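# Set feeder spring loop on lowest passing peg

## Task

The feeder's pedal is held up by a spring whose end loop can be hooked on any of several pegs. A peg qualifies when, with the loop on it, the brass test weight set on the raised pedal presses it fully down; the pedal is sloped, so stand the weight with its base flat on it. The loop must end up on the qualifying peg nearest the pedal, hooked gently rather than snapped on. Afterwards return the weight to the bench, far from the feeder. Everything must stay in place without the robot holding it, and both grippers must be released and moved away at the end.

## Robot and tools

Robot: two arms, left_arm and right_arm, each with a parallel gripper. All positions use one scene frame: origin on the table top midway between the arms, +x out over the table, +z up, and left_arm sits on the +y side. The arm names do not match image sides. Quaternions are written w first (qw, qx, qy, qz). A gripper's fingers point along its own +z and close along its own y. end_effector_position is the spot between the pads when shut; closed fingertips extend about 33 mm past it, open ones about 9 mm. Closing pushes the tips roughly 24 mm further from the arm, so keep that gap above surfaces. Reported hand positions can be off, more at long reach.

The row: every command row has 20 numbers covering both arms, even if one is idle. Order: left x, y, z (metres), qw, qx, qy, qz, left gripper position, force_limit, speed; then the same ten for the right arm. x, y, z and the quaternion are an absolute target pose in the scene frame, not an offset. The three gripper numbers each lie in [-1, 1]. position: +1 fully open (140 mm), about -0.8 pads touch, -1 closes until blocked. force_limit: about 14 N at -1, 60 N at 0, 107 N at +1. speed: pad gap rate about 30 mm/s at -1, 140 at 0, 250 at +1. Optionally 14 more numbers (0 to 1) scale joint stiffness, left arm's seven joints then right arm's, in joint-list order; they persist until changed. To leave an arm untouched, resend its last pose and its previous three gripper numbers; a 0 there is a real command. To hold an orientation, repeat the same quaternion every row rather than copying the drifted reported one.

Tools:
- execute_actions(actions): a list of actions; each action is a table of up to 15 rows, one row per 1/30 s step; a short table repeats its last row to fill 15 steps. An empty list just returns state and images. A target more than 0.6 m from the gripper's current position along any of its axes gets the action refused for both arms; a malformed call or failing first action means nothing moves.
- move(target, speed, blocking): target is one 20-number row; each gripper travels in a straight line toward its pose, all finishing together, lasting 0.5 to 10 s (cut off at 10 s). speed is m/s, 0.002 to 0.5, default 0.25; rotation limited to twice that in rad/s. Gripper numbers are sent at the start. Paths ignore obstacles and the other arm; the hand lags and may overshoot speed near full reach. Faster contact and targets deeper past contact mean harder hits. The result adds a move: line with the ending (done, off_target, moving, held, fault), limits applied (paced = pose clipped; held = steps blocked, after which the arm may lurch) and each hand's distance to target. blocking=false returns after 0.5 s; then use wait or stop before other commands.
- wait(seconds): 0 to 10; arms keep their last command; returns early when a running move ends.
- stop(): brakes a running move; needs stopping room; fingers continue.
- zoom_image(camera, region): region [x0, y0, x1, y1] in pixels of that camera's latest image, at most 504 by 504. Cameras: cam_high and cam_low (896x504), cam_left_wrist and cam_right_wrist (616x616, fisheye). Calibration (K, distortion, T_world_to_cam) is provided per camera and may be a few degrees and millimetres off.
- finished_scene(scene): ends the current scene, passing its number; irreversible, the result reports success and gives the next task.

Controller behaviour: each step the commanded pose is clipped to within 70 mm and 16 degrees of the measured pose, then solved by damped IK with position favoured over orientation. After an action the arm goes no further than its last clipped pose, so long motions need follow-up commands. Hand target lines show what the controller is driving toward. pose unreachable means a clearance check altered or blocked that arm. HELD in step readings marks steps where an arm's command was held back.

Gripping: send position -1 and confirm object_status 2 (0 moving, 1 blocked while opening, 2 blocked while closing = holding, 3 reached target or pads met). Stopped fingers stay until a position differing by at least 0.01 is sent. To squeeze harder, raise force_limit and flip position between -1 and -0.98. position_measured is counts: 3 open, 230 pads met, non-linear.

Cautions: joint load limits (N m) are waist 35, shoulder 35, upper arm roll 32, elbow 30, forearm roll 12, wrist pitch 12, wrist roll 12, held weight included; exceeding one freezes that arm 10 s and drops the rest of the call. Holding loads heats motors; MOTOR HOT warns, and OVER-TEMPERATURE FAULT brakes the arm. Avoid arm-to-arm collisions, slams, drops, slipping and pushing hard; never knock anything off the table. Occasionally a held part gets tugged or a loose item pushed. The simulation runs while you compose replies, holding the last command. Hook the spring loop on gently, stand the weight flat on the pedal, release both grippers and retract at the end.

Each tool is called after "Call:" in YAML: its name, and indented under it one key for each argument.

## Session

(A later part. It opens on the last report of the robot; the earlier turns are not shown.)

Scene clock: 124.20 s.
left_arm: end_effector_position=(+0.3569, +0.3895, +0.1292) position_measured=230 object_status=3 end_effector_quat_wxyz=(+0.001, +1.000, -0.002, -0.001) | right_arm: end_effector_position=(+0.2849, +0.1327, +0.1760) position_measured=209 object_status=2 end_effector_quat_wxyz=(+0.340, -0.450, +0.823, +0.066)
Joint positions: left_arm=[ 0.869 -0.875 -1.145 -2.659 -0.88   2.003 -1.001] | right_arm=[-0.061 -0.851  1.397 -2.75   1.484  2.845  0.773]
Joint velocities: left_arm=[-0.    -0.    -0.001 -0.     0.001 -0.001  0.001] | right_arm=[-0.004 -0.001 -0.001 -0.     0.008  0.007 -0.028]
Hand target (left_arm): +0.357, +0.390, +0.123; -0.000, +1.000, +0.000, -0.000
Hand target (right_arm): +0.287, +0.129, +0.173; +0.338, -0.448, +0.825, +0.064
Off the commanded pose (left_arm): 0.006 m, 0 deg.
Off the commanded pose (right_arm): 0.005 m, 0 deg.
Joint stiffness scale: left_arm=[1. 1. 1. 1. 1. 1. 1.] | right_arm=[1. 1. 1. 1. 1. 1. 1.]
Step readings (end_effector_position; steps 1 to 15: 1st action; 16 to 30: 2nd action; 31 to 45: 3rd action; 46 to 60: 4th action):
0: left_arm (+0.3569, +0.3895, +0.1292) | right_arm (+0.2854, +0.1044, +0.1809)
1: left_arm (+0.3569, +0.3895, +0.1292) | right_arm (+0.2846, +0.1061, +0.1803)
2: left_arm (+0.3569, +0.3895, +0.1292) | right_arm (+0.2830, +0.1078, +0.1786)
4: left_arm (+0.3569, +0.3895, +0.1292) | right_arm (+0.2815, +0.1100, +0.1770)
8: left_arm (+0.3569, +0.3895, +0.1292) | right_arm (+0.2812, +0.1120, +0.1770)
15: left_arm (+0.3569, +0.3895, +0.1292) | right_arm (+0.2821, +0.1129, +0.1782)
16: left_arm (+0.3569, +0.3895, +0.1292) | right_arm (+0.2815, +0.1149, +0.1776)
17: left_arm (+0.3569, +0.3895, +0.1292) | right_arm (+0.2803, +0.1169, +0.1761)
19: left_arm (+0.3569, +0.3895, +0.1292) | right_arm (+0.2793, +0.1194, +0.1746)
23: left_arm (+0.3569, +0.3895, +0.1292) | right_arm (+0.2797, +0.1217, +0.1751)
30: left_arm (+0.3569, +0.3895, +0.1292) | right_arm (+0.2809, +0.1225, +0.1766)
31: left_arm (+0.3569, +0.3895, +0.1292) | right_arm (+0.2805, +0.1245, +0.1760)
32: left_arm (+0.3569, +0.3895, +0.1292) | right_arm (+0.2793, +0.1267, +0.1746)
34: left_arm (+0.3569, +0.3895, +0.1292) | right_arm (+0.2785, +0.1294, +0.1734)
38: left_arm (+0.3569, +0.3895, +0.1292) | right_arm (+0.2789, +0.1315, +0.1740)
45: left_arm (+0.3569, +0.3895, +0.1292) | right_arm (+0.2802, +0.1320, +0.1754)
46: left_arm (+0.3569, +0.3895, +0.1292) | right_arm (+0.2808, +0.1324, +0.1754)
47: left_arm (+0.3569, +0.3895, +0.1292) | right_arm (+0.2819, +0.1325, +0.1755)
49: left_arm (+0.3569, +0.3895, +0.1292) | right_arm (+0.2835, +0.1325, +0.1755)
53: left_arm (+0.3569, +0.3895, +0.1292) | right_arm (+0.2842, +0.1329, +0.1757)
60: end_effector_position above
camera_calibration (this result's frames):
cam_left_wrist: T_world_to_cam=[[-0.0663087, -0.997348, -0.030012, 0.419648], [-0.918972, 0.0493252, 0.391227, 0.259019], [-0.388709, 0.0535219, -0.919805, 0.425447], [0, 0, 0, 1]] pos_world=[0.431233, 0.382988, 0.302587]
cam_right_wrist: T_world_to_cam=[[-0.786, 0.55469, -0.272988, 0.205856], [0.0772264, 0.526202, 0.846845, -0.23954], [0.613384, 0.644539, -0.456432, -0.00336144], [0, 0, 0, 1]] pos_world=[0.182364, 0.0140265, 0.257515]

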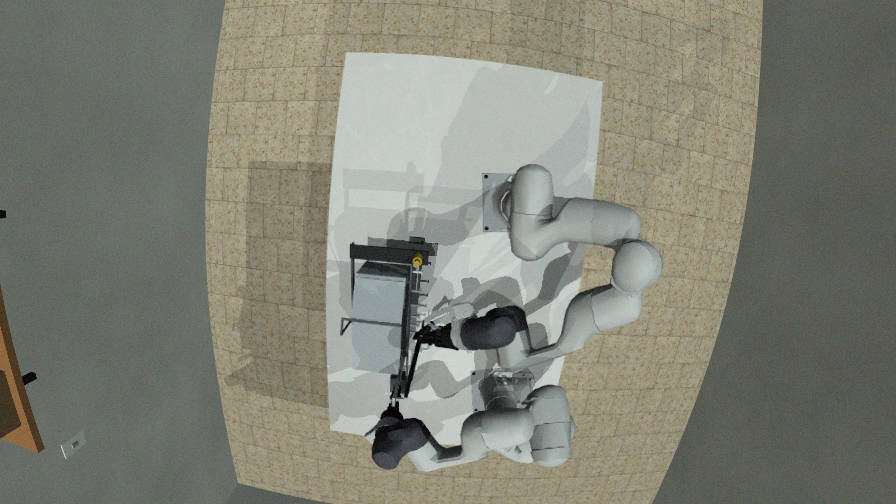

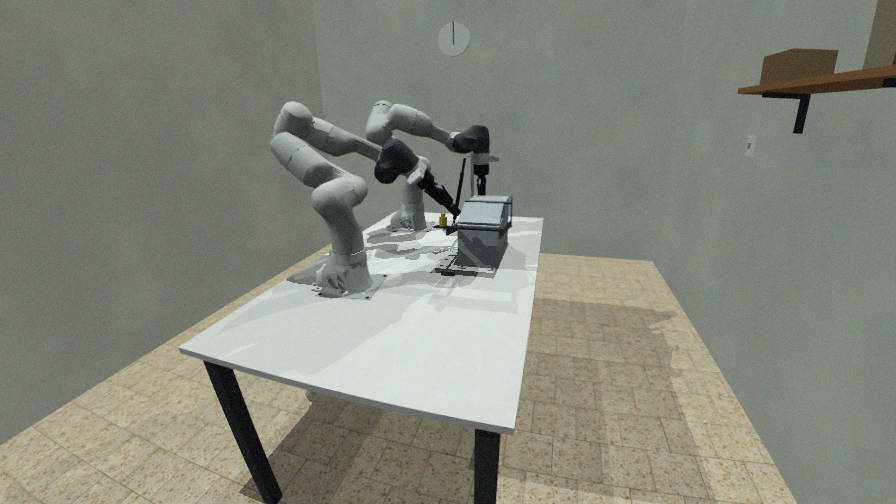

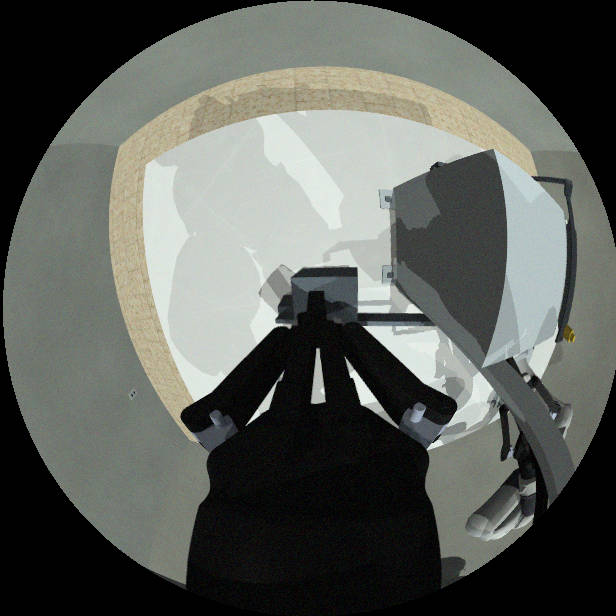

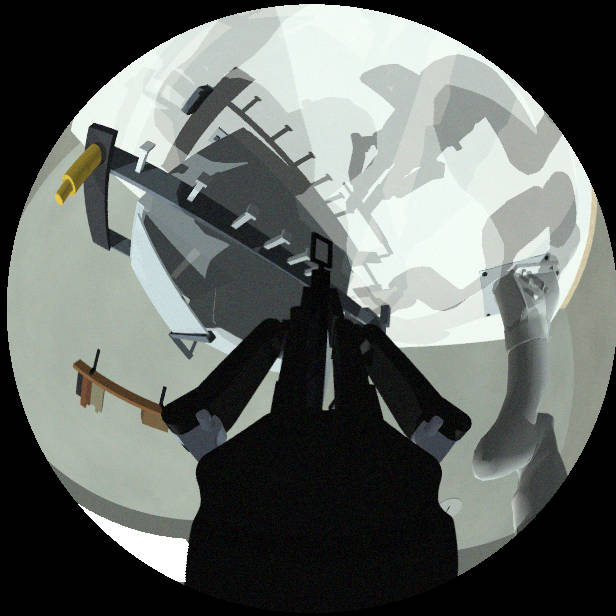

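Call:
execute_actions:
  actions:
    - [[0.357,0.39,0.123,0,1,0,0,-1,-1,0,0.292,0.1278,0.175,0.338,-0.451,0.823,0.064,-1,0.3,-0.8]]
    - [[0.357,0.39,0.123,0,1,0,0,-1,-1,0,0.297,0.1275,0.175,0.338,-0.455,0.821,0.063,-1,0.3,-0.8]]
    - [[0.357,0.39,0.123,0,1,0,0,-1,-1,0,0.302,0.1275,0.175,0.338,-0.458,0.819,0.062,-1,0.3,-0.8]]
    - [[0.357,0.39,0.123,0,1,0,0,-1,-1,0,0.307,0.1275,0.175,0.338,-0.462,0.817,0.061,-1,0.3,-0.8]]
    - [[0.357,0.39,0.123,0,1,0,0,-1,-1,0,0.313,0.1275,0.175,0.338,-0.466,0.815,0.061,-1,0.3,-0.8]]

Call:
zoom_image:
  camera: "cam_right_wrist"
  region: [260, 210, 380, 330]

Scene clock: 127.13 s.
left_arm: end_effector_position=(+0.3569, +0.3895, +0.1292) position_measured=230 object_status=3 end_effector_quat_wxyz=(+0.001, +1.000, -0.002, -0.001) | right_arm: end_effector_position=(+0.3071, +0.1344, +0.1776) position_measured=209 object_status=2 end_effector_quat_wxyz=(+0.339, -0.476, +0.809, +0.062)
Joint positions: left_arm=[ 0.869 -0.875 -1.145 -2.659 -0.88   2.003 -1.001] | right_arm=[-0.141 -0.801  1.392 -2.712  1.541  2.85   0.583]
Joint velocities: left_arm=[0.001 0.    0.001 0.    0.001 0.001 0.001] | right_arm=[-0.005 -0.001  0.     0.001  0.009 -0.    -0.035]
Hand target (left_arm): +0.357, +0.390, +0.123; -0.000, +1.000, +0.000, -0.000
Hand target (right_arm): +0.313, +0.128, +0.175; +0.338, -0.466, +0.815, +0.061
Off the commanded pose (left_arm): 0.006 m, 0 deg.
Off the commanded pose (right_arm): 0.009 m, 1 deg.
Joint stiffness scale: left_arm=[1. 1. 1. 1. 1. 1. 1.] | right_arm=[1. 1. 1. 1. 1. 1. 1.]
Step readings (end_effector_position; steps 1 to 15: 1st action; 16 to 30: 2nd action; 31 to 45: 3rd action; 46 to 60: 4th action; 61 to 75: 5th action):
0: left_arm (+0.3569, +0.3895, +0.1292) | right_arm (+0.2854, +0.1326, +0.1763)
1: left_arm (+0.3569, +0.3895, +0.1292) | right_arm (+0.2857, +0.1327, +0.1764)
2: left_arm (+0.3569, +0.3895, +0.1292) | right_arm (+0.2867, +0.1326, +0.1768)
4: left_arm (+0.3569, +0.3895, +0.1292) | right_arm (+0.2879, +0.1322, +0.1770)
8: left_arm (+0.3569, +0.3895, +0.1292) | right_arm (+0.2881, +0.1324, +0.1768)
15: left_arm (+0.3569, +0.3895, +0.1292) | right_arm (+0.2885, +0.1322, +0.1769)
16: left_arm (+0.3569, +0.3895, +0.1292) | right_arm (+0.2890, +0.1326, +0.1770)
17: left_arm (+0.3569, +0.3895, +0.1292) | right_arm (+0.2901, +0.1327, +0.1770)
19: left_arm (+0.3569, +0.3895, +0.1292) | right_arm (+0.2915, +0.1325, +0.1769)
23: left_arm (+0.3569, +0.3895, +0.1292) | right_arm (+0.2921, +0.1329, +0.1769)
30: left_arm (+0.3569, +0.3895, +0.1292) | right_arm (+0.2927, +0.1327, +0.1771)
31: left_arm (+0.3569, +0.3895, +0.1292) | right_arm (+0.2933, +0.1330, +0.1772)
32: left_arm (+0.3569, +0.3895, +0.1292) | right_arm (+0.2944, +0.1332, +0.1774)
34: left_arm (+0.3569, +0.3895, +0.1292) | right_arm (+0.2959, +0.1332, +0.1773)
38: left_arm (+0.3569, +0.3895, +0.1292) | right_arm (+0.2966, +0.1335, +0.1774)
45: left_arm (+0.3569, +0.3895, +0.1292) | right_arm (+0.2973, +0.1334, +0.1776)
46: left_arm (+0.3569, +0.3895, +0.1292) | right_arm (+0.2978, +0.1337, +0.1777)
47: left_arm (+0.3569, +0.3895, +0.1292) | right_arm (+0.2989, +0.1339, +0.1778)
49: left_arm (+0.3569, +0.3895, +0.1292) | right_arm (+0.3004, +0.1338, +0.1776)
53: left_arm (+0.3569, +0.3895, +0.1292) | right_arm (+0.3013, +0.1340, +0.1776)
60: left_arm (+0.3569, +0.3895, +0.1292) | right_arm (+0.3019, +0.1338, +0.1777)
61: left_arm (+0.3569, +0.3895, +0.1292) | right_arm (+0.3024, +0.1343, +0.1777)
62: left_arm (+0.3569, +0.3895, +0.1292) | right_arm (+0.3037, +0.1345, +0.1778)
64: left_arm (+0.3569, +0.3895, +0.1292) | right_arm (+0.3056, +0.1343, +0.1776)
68: left_arm (+0.3569, +0.3895, +0.1292) | right_arm (+0.3065, +0.1347, +0.1775)
75: end_effector_position above
camera_calibration (this result's frames):
cam_left_wrist: T_world_to_cam=[[-0.066302, -0.997349, -0.029987, 0.419644], [-0.918967, 0.0493282, 0.391236, 0.259017], [-0.38872, 0.0534968, -0.919802, 0.42546], [0, 0, 0, 1]] pos_world=[0.431236, 0.382994, 0.302586]
cam_right_wrist: T_world_to_cam=[[-0.810122, 0.504927, -0.297912, 0.241301], [0.0346473, 0.548503, 0.835431, -0.231339], [0.585237, 0.666479, -0.461848, -0.0107393], [0, 0, 0, 1]] pos_world=[0.209783, 0.0122083, 0.260194]

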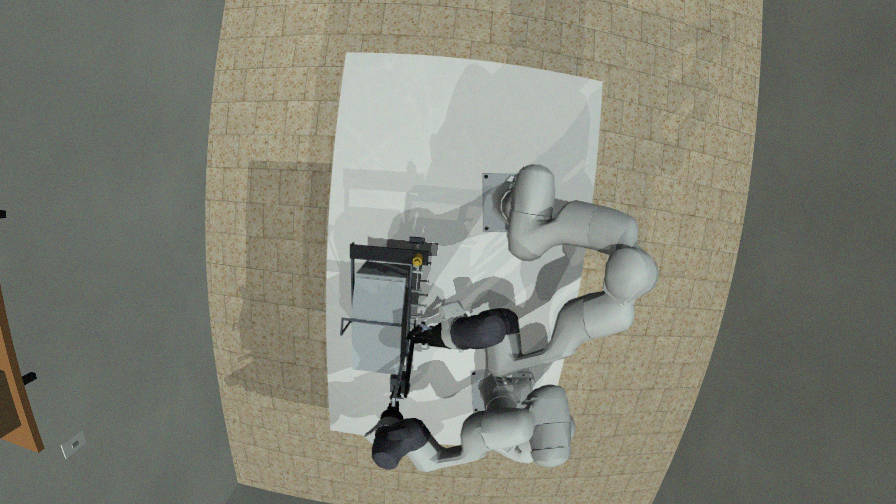

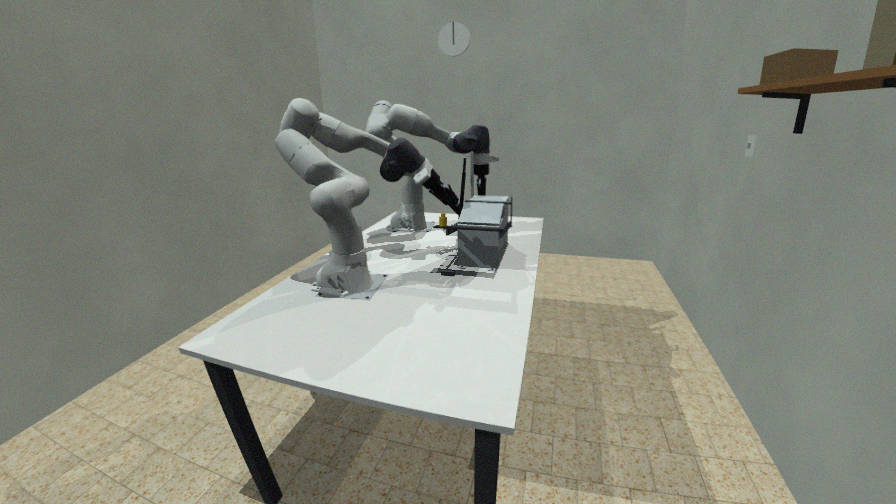

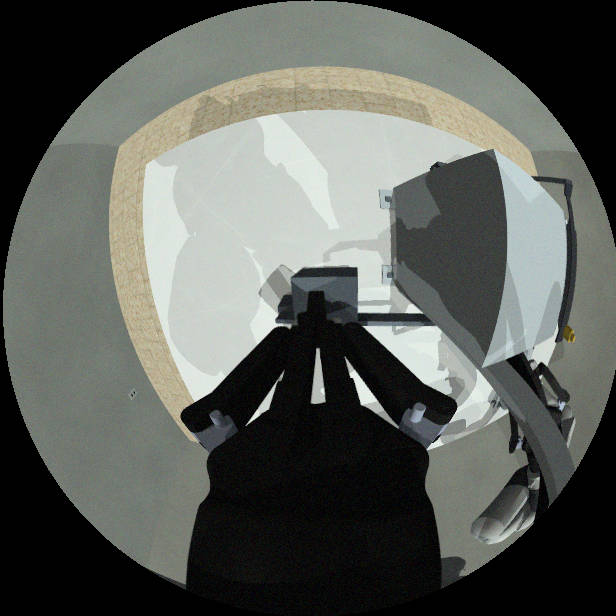

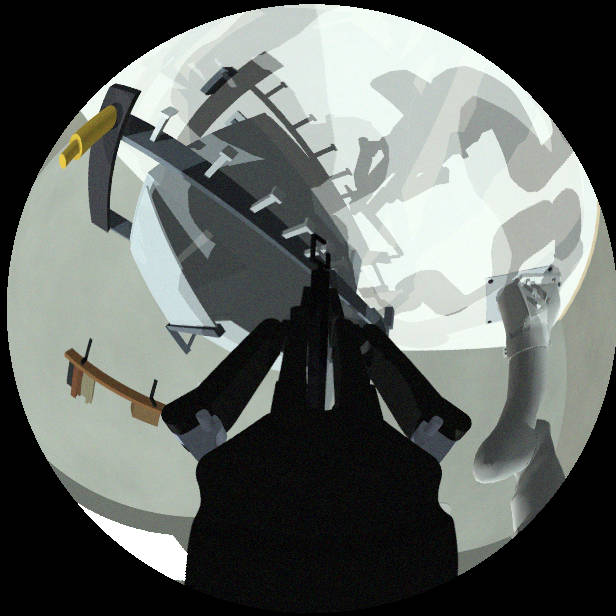

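Region (260, 210, 380, 330) of cam_right_wrist's 616x616 image, scaled by 4.200, with more detail than that image has.

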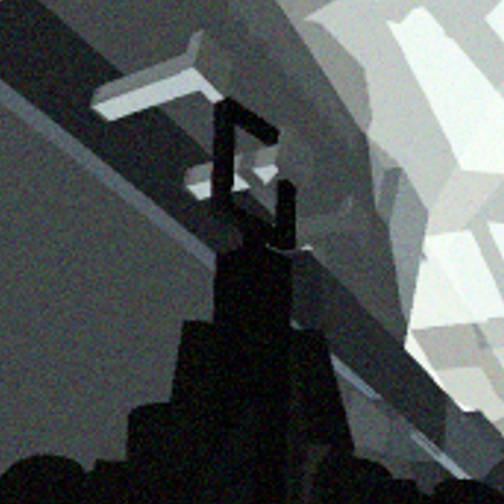

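Call:
execute_actions:
  actions:
    - [[0.357,0.39,0.123,0,1,0,0,-1,-1,0,0.314,0.128,0.177,0.338,-0.468,0.814,0.061,-1,0.3,-0.8]]
    - [[0.357,0.39,0.123,0,1,0,0,-1,-1,0,0.314,0.1287,0.179,0.338,-0.470,0.813,0.061,-1,0.3,-0.8]]
    - [[0.357,0.39,0.123,0,1,0,0,-1,-1,0,0.314,0.1295,0.181,0.338,-0.472,0.812,0.061,-1,0.3,-0.8]]
    - [[0.357,0.39,0.124,0,1,0,0,-1,-1,0,0.313,0.1315,0.183,0.339,-0.476,0.809,0.061,-1,0.3,-0.8]]
    - [[0.357,0.39,0.126,0,1,0,0,-1,-1,0,0.311,0.135,0.184,0.339,-0.480,0.807,0.060,-1,0.3,-0.8]]

Scene clock: 129.93 s.
left_arm: end_effector_position=(+0.3568, +0.3895, +0.1294) position_measured=230 object_status=3 end_effector_quat_wxyz=(+0.000, +1.000, -0.002, -0.001) | right_arm: end_effector_position=(+0.3098, +0.1370, +0.1852) position_measured=210 object_status=2 end_effector_quat_wxyz=(+0.341, -0.488, +0.801, +0.058)
Joint positions: left_arm=[ 0.87  -0.877 -1.144 -2.659 -0.88   2.001 -1.001] | right_arm=[-0.136 -0.801  1.369 -2.707  1.503  2.844  0.576]
Joint velocities: left_arm=[ 0.002 -0.002  0.001  0.001 -0.    -0.001 -0.   ] | right_arm=[-0.001  0.001 -0.    -0.    -0.003 -0.001  0.005]
Hand target (left_arm): +0.357, +0.390, +0.126; -0.000, +1.000, +0.000, -0.000
Hand target (right_arm): +0.311, +0.135, +0.184; +0.339, -0.480, +0.807, +0.060
Off the commanded pose (left_arm): 0.003 m, 0 deg.
Off the commanded pose (right_arm): 0.003 m, 1 deg.
Joint stiffness scale: left_arm=[1. 1. 1. 1. 1. 1. 1.] | right_arm=[1. 1. 1. 1. 1. 1. 1.]
Step readings (end_effector_position; steps 1 to 15: 1st action; 16 to 30: 2nd action; 31 to 45: 3rd action; 46 to 60: 4th action; 61 to 75: 5th action):
0: left_arm (+0.3569, +0.3895, +0.1292) | right_arm (+0.3074, +0.1343, +0.1776)
1: left_arm (+0.3569, +0.3895, +0.1292) | right_arm (+0.3076, +0.1343, +0.1778)
2: left_arm (+0.3569, +0.3895, +0.1292) | right_arm (+0.3078, +0.1344, +0.1782)
4: left_arm (+0.3569, +0.3895, +0.1292) | right_arm (+0.3081, +0.1346, +0.1786)
8: left_arm (+0.3569, +0.3895, +0.1292) | right_arm (+0.3083, +0.1346, +0.1789)
15: left_arm (+0.3569, +0.3895, +0.1292) | right_arm (+0.3084, +0.1346, +0.1790)
16: left_arm (+0.3569, +0.3895, +0.1292) | right_arm (+0.3086, +0.1346, +0.1793)
17: left_arm (+0.3569, +0.3895, +0.1292) | right_arm (+0.3091, +0.1345, +0.1799)
19: left_arm (+0.3569, +0.3895, +0.1292) | right_arm (+0.3096, +0.1345, +0.1806)
23: left_arm (+0.3569, +0.3895, +0.1292) | right_arm (+0.3099, +0.1345, +0.1809)
30: left_arm (+0.3569, +0.3895, +0.1292) | right_arm (+0.3100, +0.1345, +0.1811)
31: left_arm (+0.3569, +0.3895, +0.1292) | right_arm (+0.3100, +0.1346, +0.1814)
32: left_arm (+0.3569, +0.3895, +0.1292) | right_arm (+0.3102, +0.1347, +0.1819)
34: left_arm (+0.3569, +0.3895, +0.1292) | right_arm (+0.3104, +0.1349, +0.1825)
38: left_arm (+0.3569, +0.3895, +0.1292) | right_arm (+0.3105, +0.1349, +0.1828)
45: left_arm (+0.3569, +0.3895, +0.1292) | right_arm (+0.3106, +0.1350, +0.1830)
46: left_arm (+0.3569, +0.3895, +0.1292) | right_arm (+0.3104, +0.1351, +0.1833)
47: left_arm (+0.3569, +0.3895, +0.1292) | right_arm (+0.3103, +0.1355, +0.1837)
49: left_arm (+0.3569, +0.3895, +0.1292) | right_arm (+0.3102, +0.1361, +0.1844)
53: left_arm (+0.3569, +0.3895, +0.1292) | right_arm (+0.3102, +0.1362, +0.1848)
60: left_arm (+0.3569, +0.3895, +0.1293) | right_arm (+0.3102, +0.1363, +0.1849)
61: left_arm (+0.3568, +0.3895, +0.1293) | right_arm (+0.3101, +0.1366, +0.1851)
62: left_arm (+0.3568, +0.3895, +0.1294) | right_arm (+0.3099, +0.1370, +0.1852)
64: left_arm (+0.3568, +0.3895, +0.1294) | right_arm (+0.3098, +0.1370, +0.1851)
68: left_arm (+0.3568, +0.3895, +0.1294) | right_arm (+0.3098, +0.1370, +0.1851)
75: end_effector_position above
camera_calibration (this result's frames):
cam_left_wrist: T_world_to_cam=[[-0.0662664, -0.997338, -0.0304327, 0.419694], [-0.918896, 0.0491104, 0.39143, 0.258841], [-0.388894, 0.0539032, -0.919704, 0.425537], [0, 0, 0, 1]] pos_world=[0.431148, 0.382927, 0.302823]
cam_right_wrist: T_world_to_cam=[[-0.817033, 0.482488, -0.315693, 0.252937], [0.0101173, 0.559429, 0.828817, -0.231865], [0.576502, 0.673977, -0.461953, -0.00880704], [0, 0, 0, 1]] pos_world=[0.214081, 0.0136086, 0.267956]

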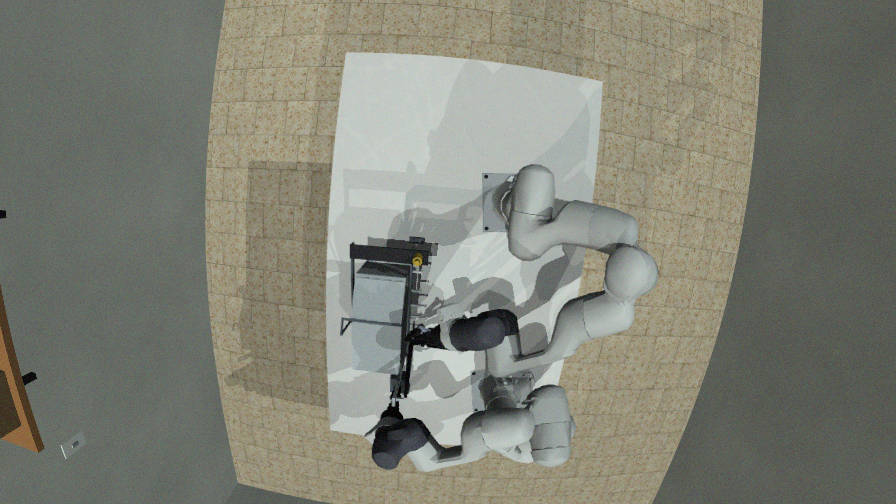

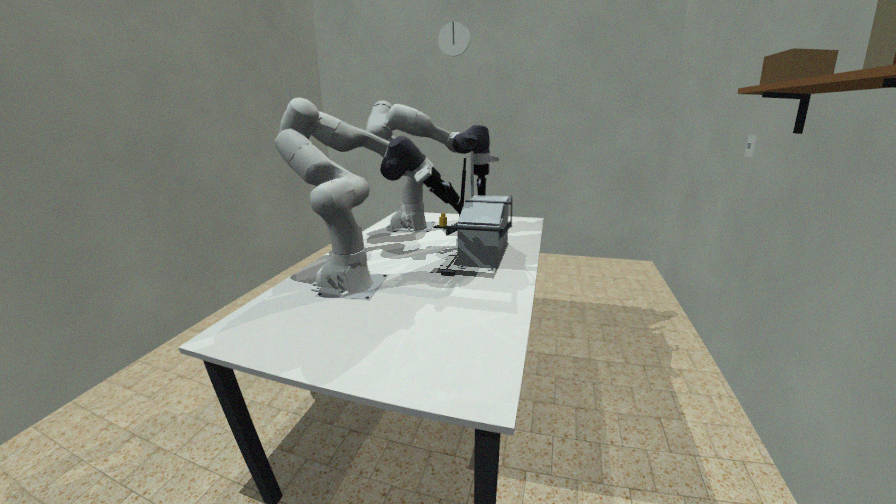

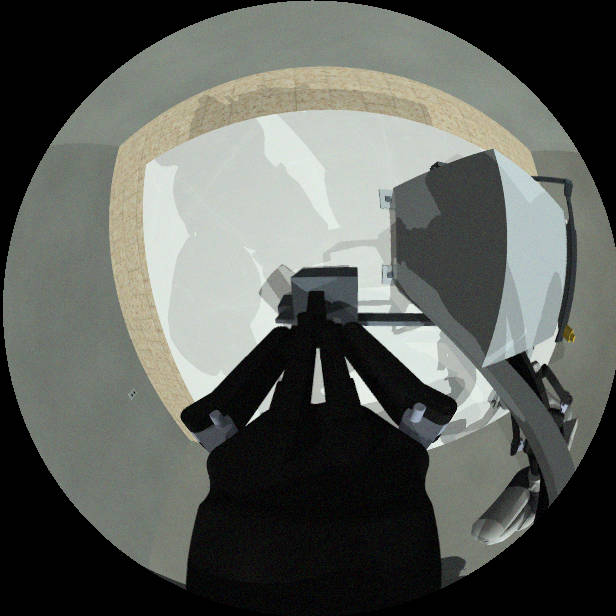

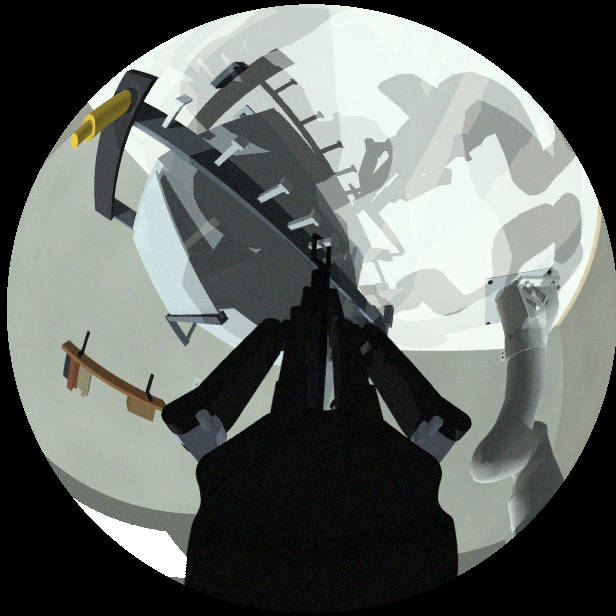

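Call:
execute_actions:
  actions:
    - [[0.357,0.39,0.127,0,1,0,0,-1,-1,0,0.3098,0.1373,0.1857,0.341,-0.486,0.802,0.058,-1,0.3,-0.8]]
    - [[0.357,0.39,0.128,0,1,0,0,-1,-1,0,0.3098,0.1373,0.1855,0.341,-0.486,0.802,0.058,-0.4,0.3,-1]]
    - [[0.357,0.39,0.131,0,1,0,0,-1,-1,0,0.3098,0.1373,0.1855,0.341,-0.486,0.802,0.058,-0.4,0.3,-1]]
    - [[0.357,0.39,0.134,0,1,0,0,-1,-1,0,0.3098,0.1373,0.1855,0.341,-0.486,0.802,0.058,-0.4,0.3,-1]]

Call:
wait:
  seconds: 1.5

Call:
zoom_image:
  camera: "cam_low"
  region: [420, 180, 480, 240]

Scene clock: 132.33 s.
left_arm: end_effector_position=(+0.3577, +0.3906, +0.1333) position_measured=230 object_status=3 end_effector_quat_wxyz=(+0.000, +1.000, -0.001, +0.001) | right_arm: end_effector_position=(+0.3097, +0.1371, +0.1851) position_measured=179 object_status=3 end_effector_quat_wxyz=(+0.341, -0.489, +0.801, +0.057)
Joint positions: left_arm=[ 0.868 -0.883 -1.134 -2.657 -0.876  1.995 -1.001] | right_arm=[-0.135 -0.801  1.369 -2.707  1.499  2.843  0.577]
Joint velocities: left_arm=[-0.001  0.001  0.    -0.001  0.001 -0.    -0.001] | right_arm=[-0.     0.     0.     0.002 -0.    -0.001 -0.   ]
Hand target (left_arm): +0.357, +0.390, +0.134; +0.000, +1.000, +0.000, +0.000
Hand target (right_arm): +0.310, +0.137, +0.185; +0.341, -0.486, +0.802, +0.058
Off the commanded pose (left_arm): 0.001 m, 0 deg.
Off the commanded pose (right_arm): 0.000 m, 0 deg.
Joint stiffness scale: left_arm=[1. 1. 1. 1. 1. 1. 1.] | right_arm=[1. 1. 1. 1. 1. 1. 1.]
Step readings (end_effector_position; steps 1 to 15: 1st action; 16 to 30: 2nd action; 31 to 45: 3rd action; 46 to 60: 4th action):
0: left_arm (+0.3568, +0.3895, +0.1294) | right_arm (+0.3098, +0.1370, +0.1852)
1: left_arm (+0.3568, +0.3895, +0.1295) | right_arm (+0.3098, +0.1371, +0.1852)
2: left_arm (+0.3567, +0.3895, +0.1295) | right_arm (+0.3098, +0.1371, +0.1852)
4: left_arm (+0.3567, +0.3895, +0.1295) | right_arm (+0.3098, +0.1371, +0.1852)
8: left_arm (+0.3567, +0.3895, +0.1295) | right_arm (+0.3098, +0.1371, +0.1852)
15: left_arm (+0.3567, +0.3895, +0.1295) | right_arm (+0.3098, +0.1371, +0.1852)
16: left_arm (+0.3567, +0.3895, +0.1296) | right_arm (+0.3098, +0.1371, +0.1852)
17: left_arm (+0.3567, +0.3895, +0.1296) | right_arm (+0.3097, +0.1371, +0.1851)
19: left_arm (+0.3567, +0.3895, +0.1296) | right_arm (+0.3097, +0.1371, +0.1851)
23: left_arm (+0.3567, +0.3895, +0.1296) | right_arm (+0.3097, +0.1371, +0.1851)
30: left_arm (+0.3567, +0.3895, +0.1296) | right_arm (+0.3097, +0.1371, +0.1851)
31: left_arm (+0.3567, +0.3896, +0.1300) | right_arm (+0.3097, +0.1371, +0.1851)
32: left_arm (+0.3568, +0.3897, +0.1302) | right_arm (+0.3097, +0.1371, +0.1851)
34: left_arm (+0.3569, +0.3898, +0.1302) | right_arm (+0.3097, +0.1371, +0.1851)
38: left_arm (+0.3569, +0.3898, +0.1302) | right_arm (+0.3097, +0.1371, +0.1851)
45: left_arm (+0.3569, +0.3898, +0.1303) | right_arm (+0.3097, +0.1371, +0.1851)
46: left_arm (+0.3569, +0.3899, +0.1307) | right_arm (+0.3097, +0.1371, +0.1851)
47: left_arm (+0.3572, +0.3902, +0.1315) | right_arm (+0.3097, +0.1371, +0.1851)
49: left_arm (+0.3577, +0.3905, +0.1325) | right_arm (+0.3097, +0.1371, +0.1851)
53: left_arm (+0.3577, +0.3906, +0.1330) | right_arm (+0.3097, +0.1371, +0.1851)
60: end_effector_position above
camera_calibration (this result's frames):
cam_left_wrist: T_world_to_cam=[[-0.0644505, -0.997428, -0.0313673, 0.420504], [-0.920616, 0.0472981, 0.387593, 0.259952], [-0.385112, 0.0538578, -0.921297, 0.428296], [0, 0, 0, 1]] pos_world=[0.43136, 0.38406, 0.307022]
cam_right_wrist: T_world_to_cam=[[-0.81766, 0.480274, -0.317442, 0.253575], [0.0084711, 0.561377, 0.827517, -0.231364], [0.575639, 0.673938, -0.463084, -0.00833253], [0, 0, 0, 1]] pos_world=[0.214094, 0.013713, 0.268094]

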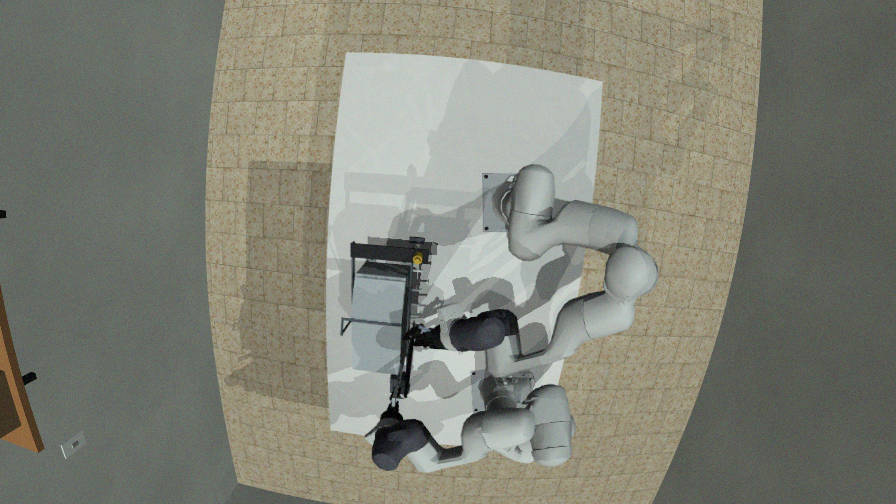

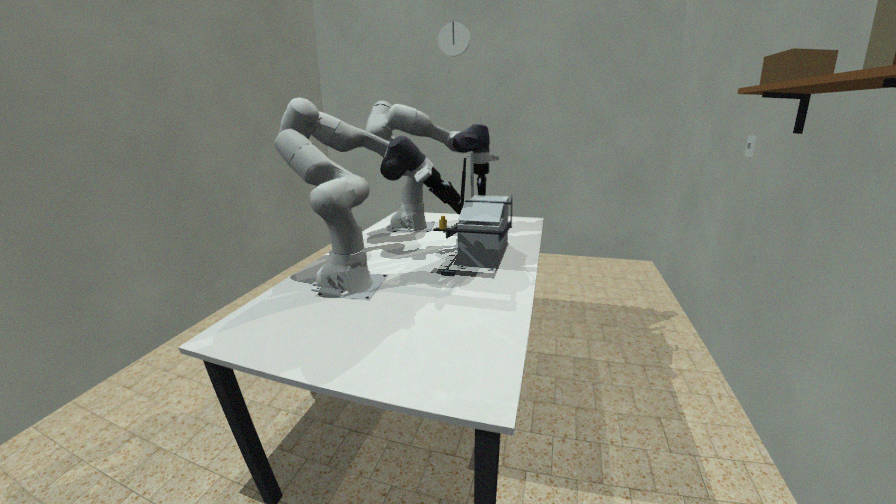

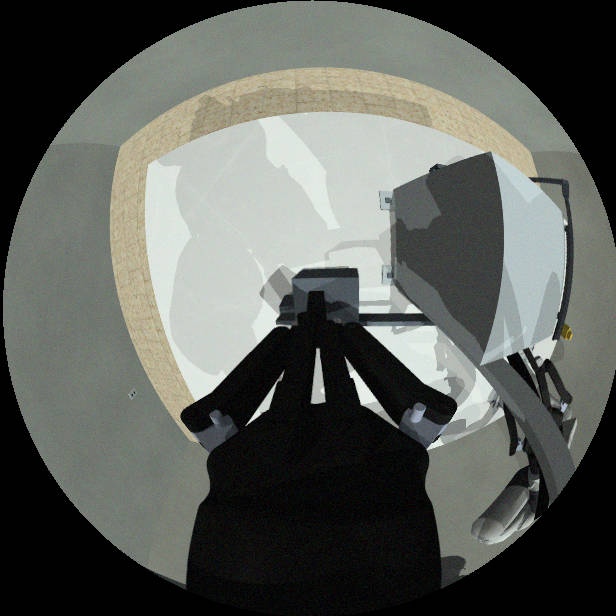

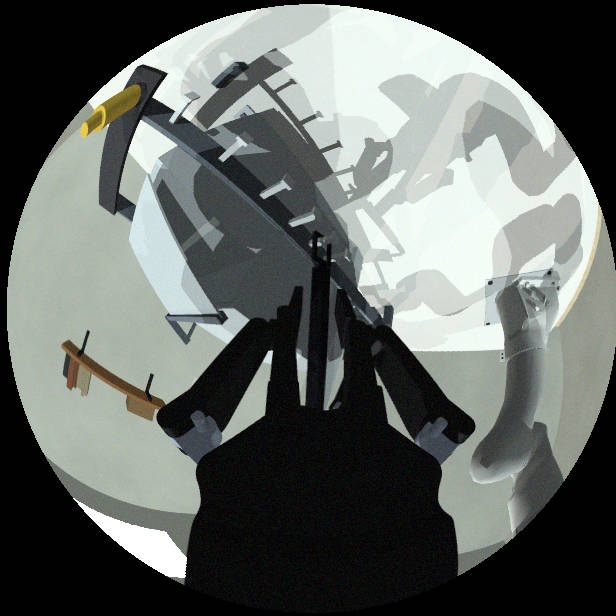

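Scene clock: 133.83 s.
left_arm: end_effector_position=(+0.3577, +0.3906, +0.1334) position_measured=230 object_status=3 end_effector_quat_wxyz=(-0.000, +1.000, -0.001, +0.001) | right_arm: end_effector_position=(+0.3097, +0.1371, +0.1851) position_measured=179 object_status=3 end_effector_quat_wxyz=(+0.341, -0.489, +0.801, +0.057)
Joint positions: left_arm=[ 0.868 -0.883 -1.134 -2.657 -0.876  1.994 -1.001] | right_arm=[-0.135 -0.801  1.369 -2.707  1.499  2.843  0.577]
Joint velocities: left_arm=[-0.001 -0.    -0.     0.     0.     0.001  0.002] | right_arm=[-0.     0.001 -0.    -0.001 -0.001  0.001 -0.001]
Hand target (left_arm): +0.357, +0.390, +0.134; +0.000, +1.000, +0.000, +0.000
Hand target (right_arm): +0.310, +0.137, +0.185; +0.341, -0.486, +0.802, +0.058
Off the commanded pose (left_arm): 0.001 m, 0 deg.
Off the commanded pose (right_arm): 0.000 m, 0 deg.
Joint stiffness scale: left_arm=[1. 1. 1. 1. 1. 1. 1.] | right_arm=[1. 1. 1. 1. 1. 1. 1.]
wait: 1.50 s; at rest by 0.17 s
camera_calibration (this result's frames):
cam_left_wrist: T_world_to_cam=[[-0.0645569, -0.997418, -0.0314683, 0.420542], [-0.920602, 0.0473558, 0.387619, 0.259911], [-0.385128, 0.0539933, -0.921282, 0.428282], [0, 0, 0, 1]] pos_world=[0.431367, 0.384023, 0.307055]
cam_right_wrist: T_world_to_cam=[[-0.817653, 0.480296, -0.317425, 0.253567], [0.0084936, 0.561365, 0.827525, -0.231371], [0.575648, 0.673932, -0.463082, -0.00833503], [0, 0, 0, 1]] pos_world=[0.214093, 0.0137139, 0.268094]

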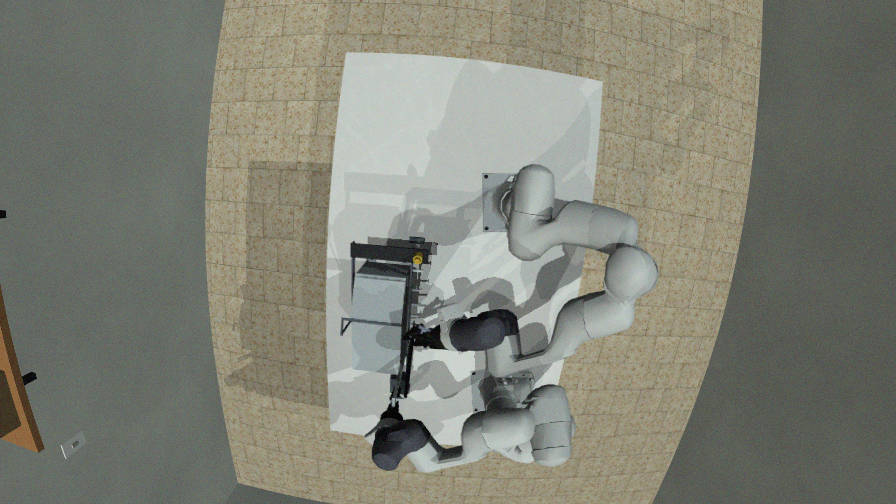

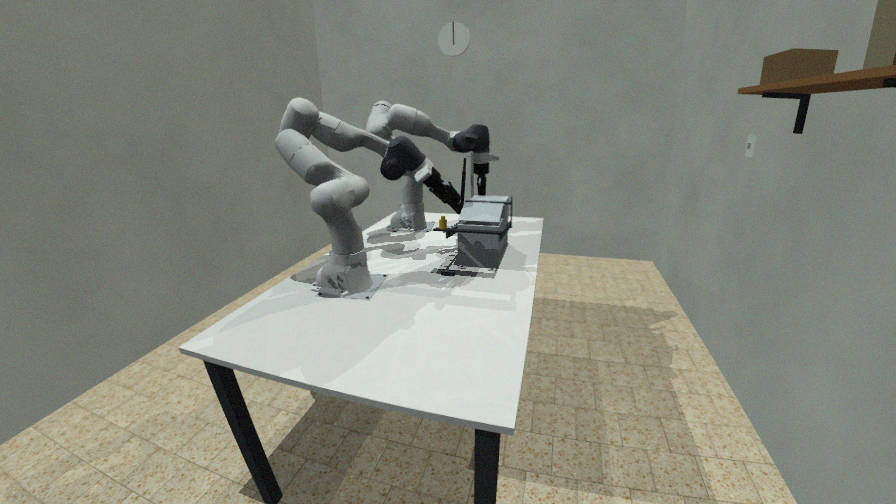

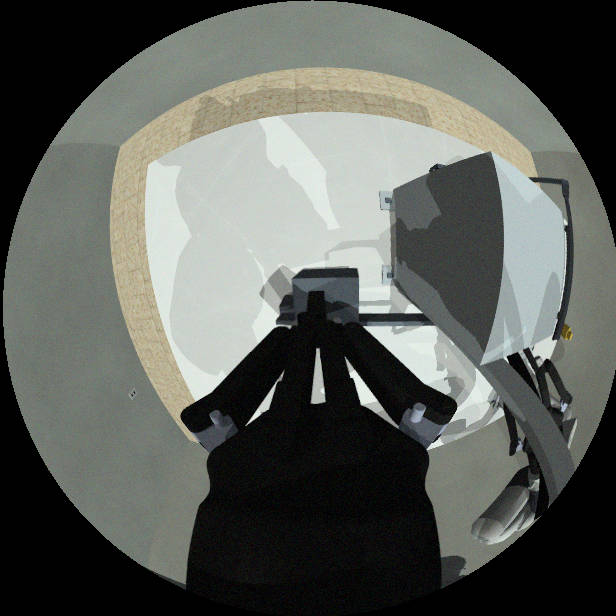

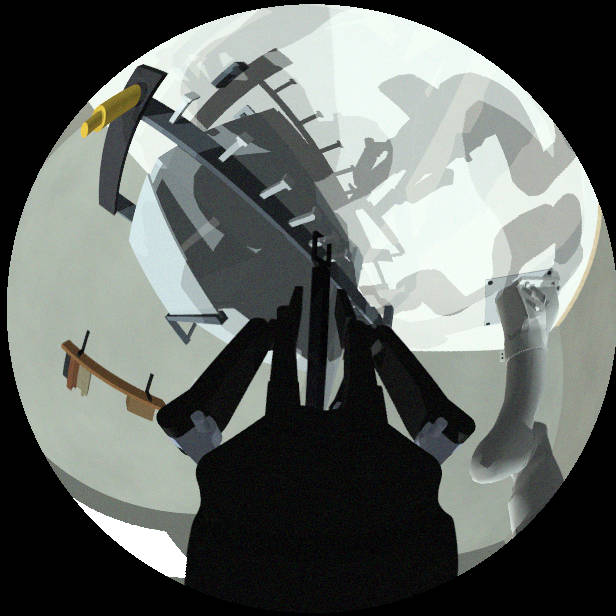

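Region (420, 180, 480, 240) of cam_low's 896x504 image, scaled by 8.400, with more detail than that image has.

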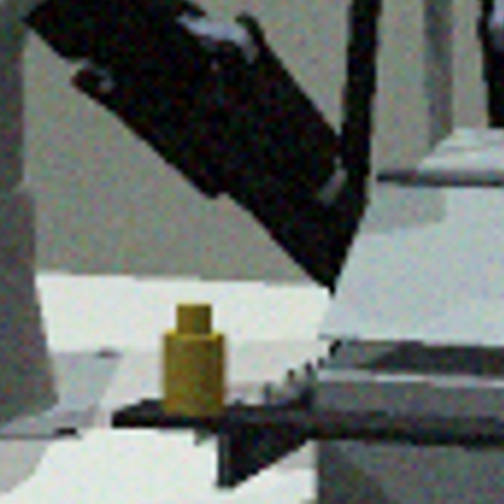

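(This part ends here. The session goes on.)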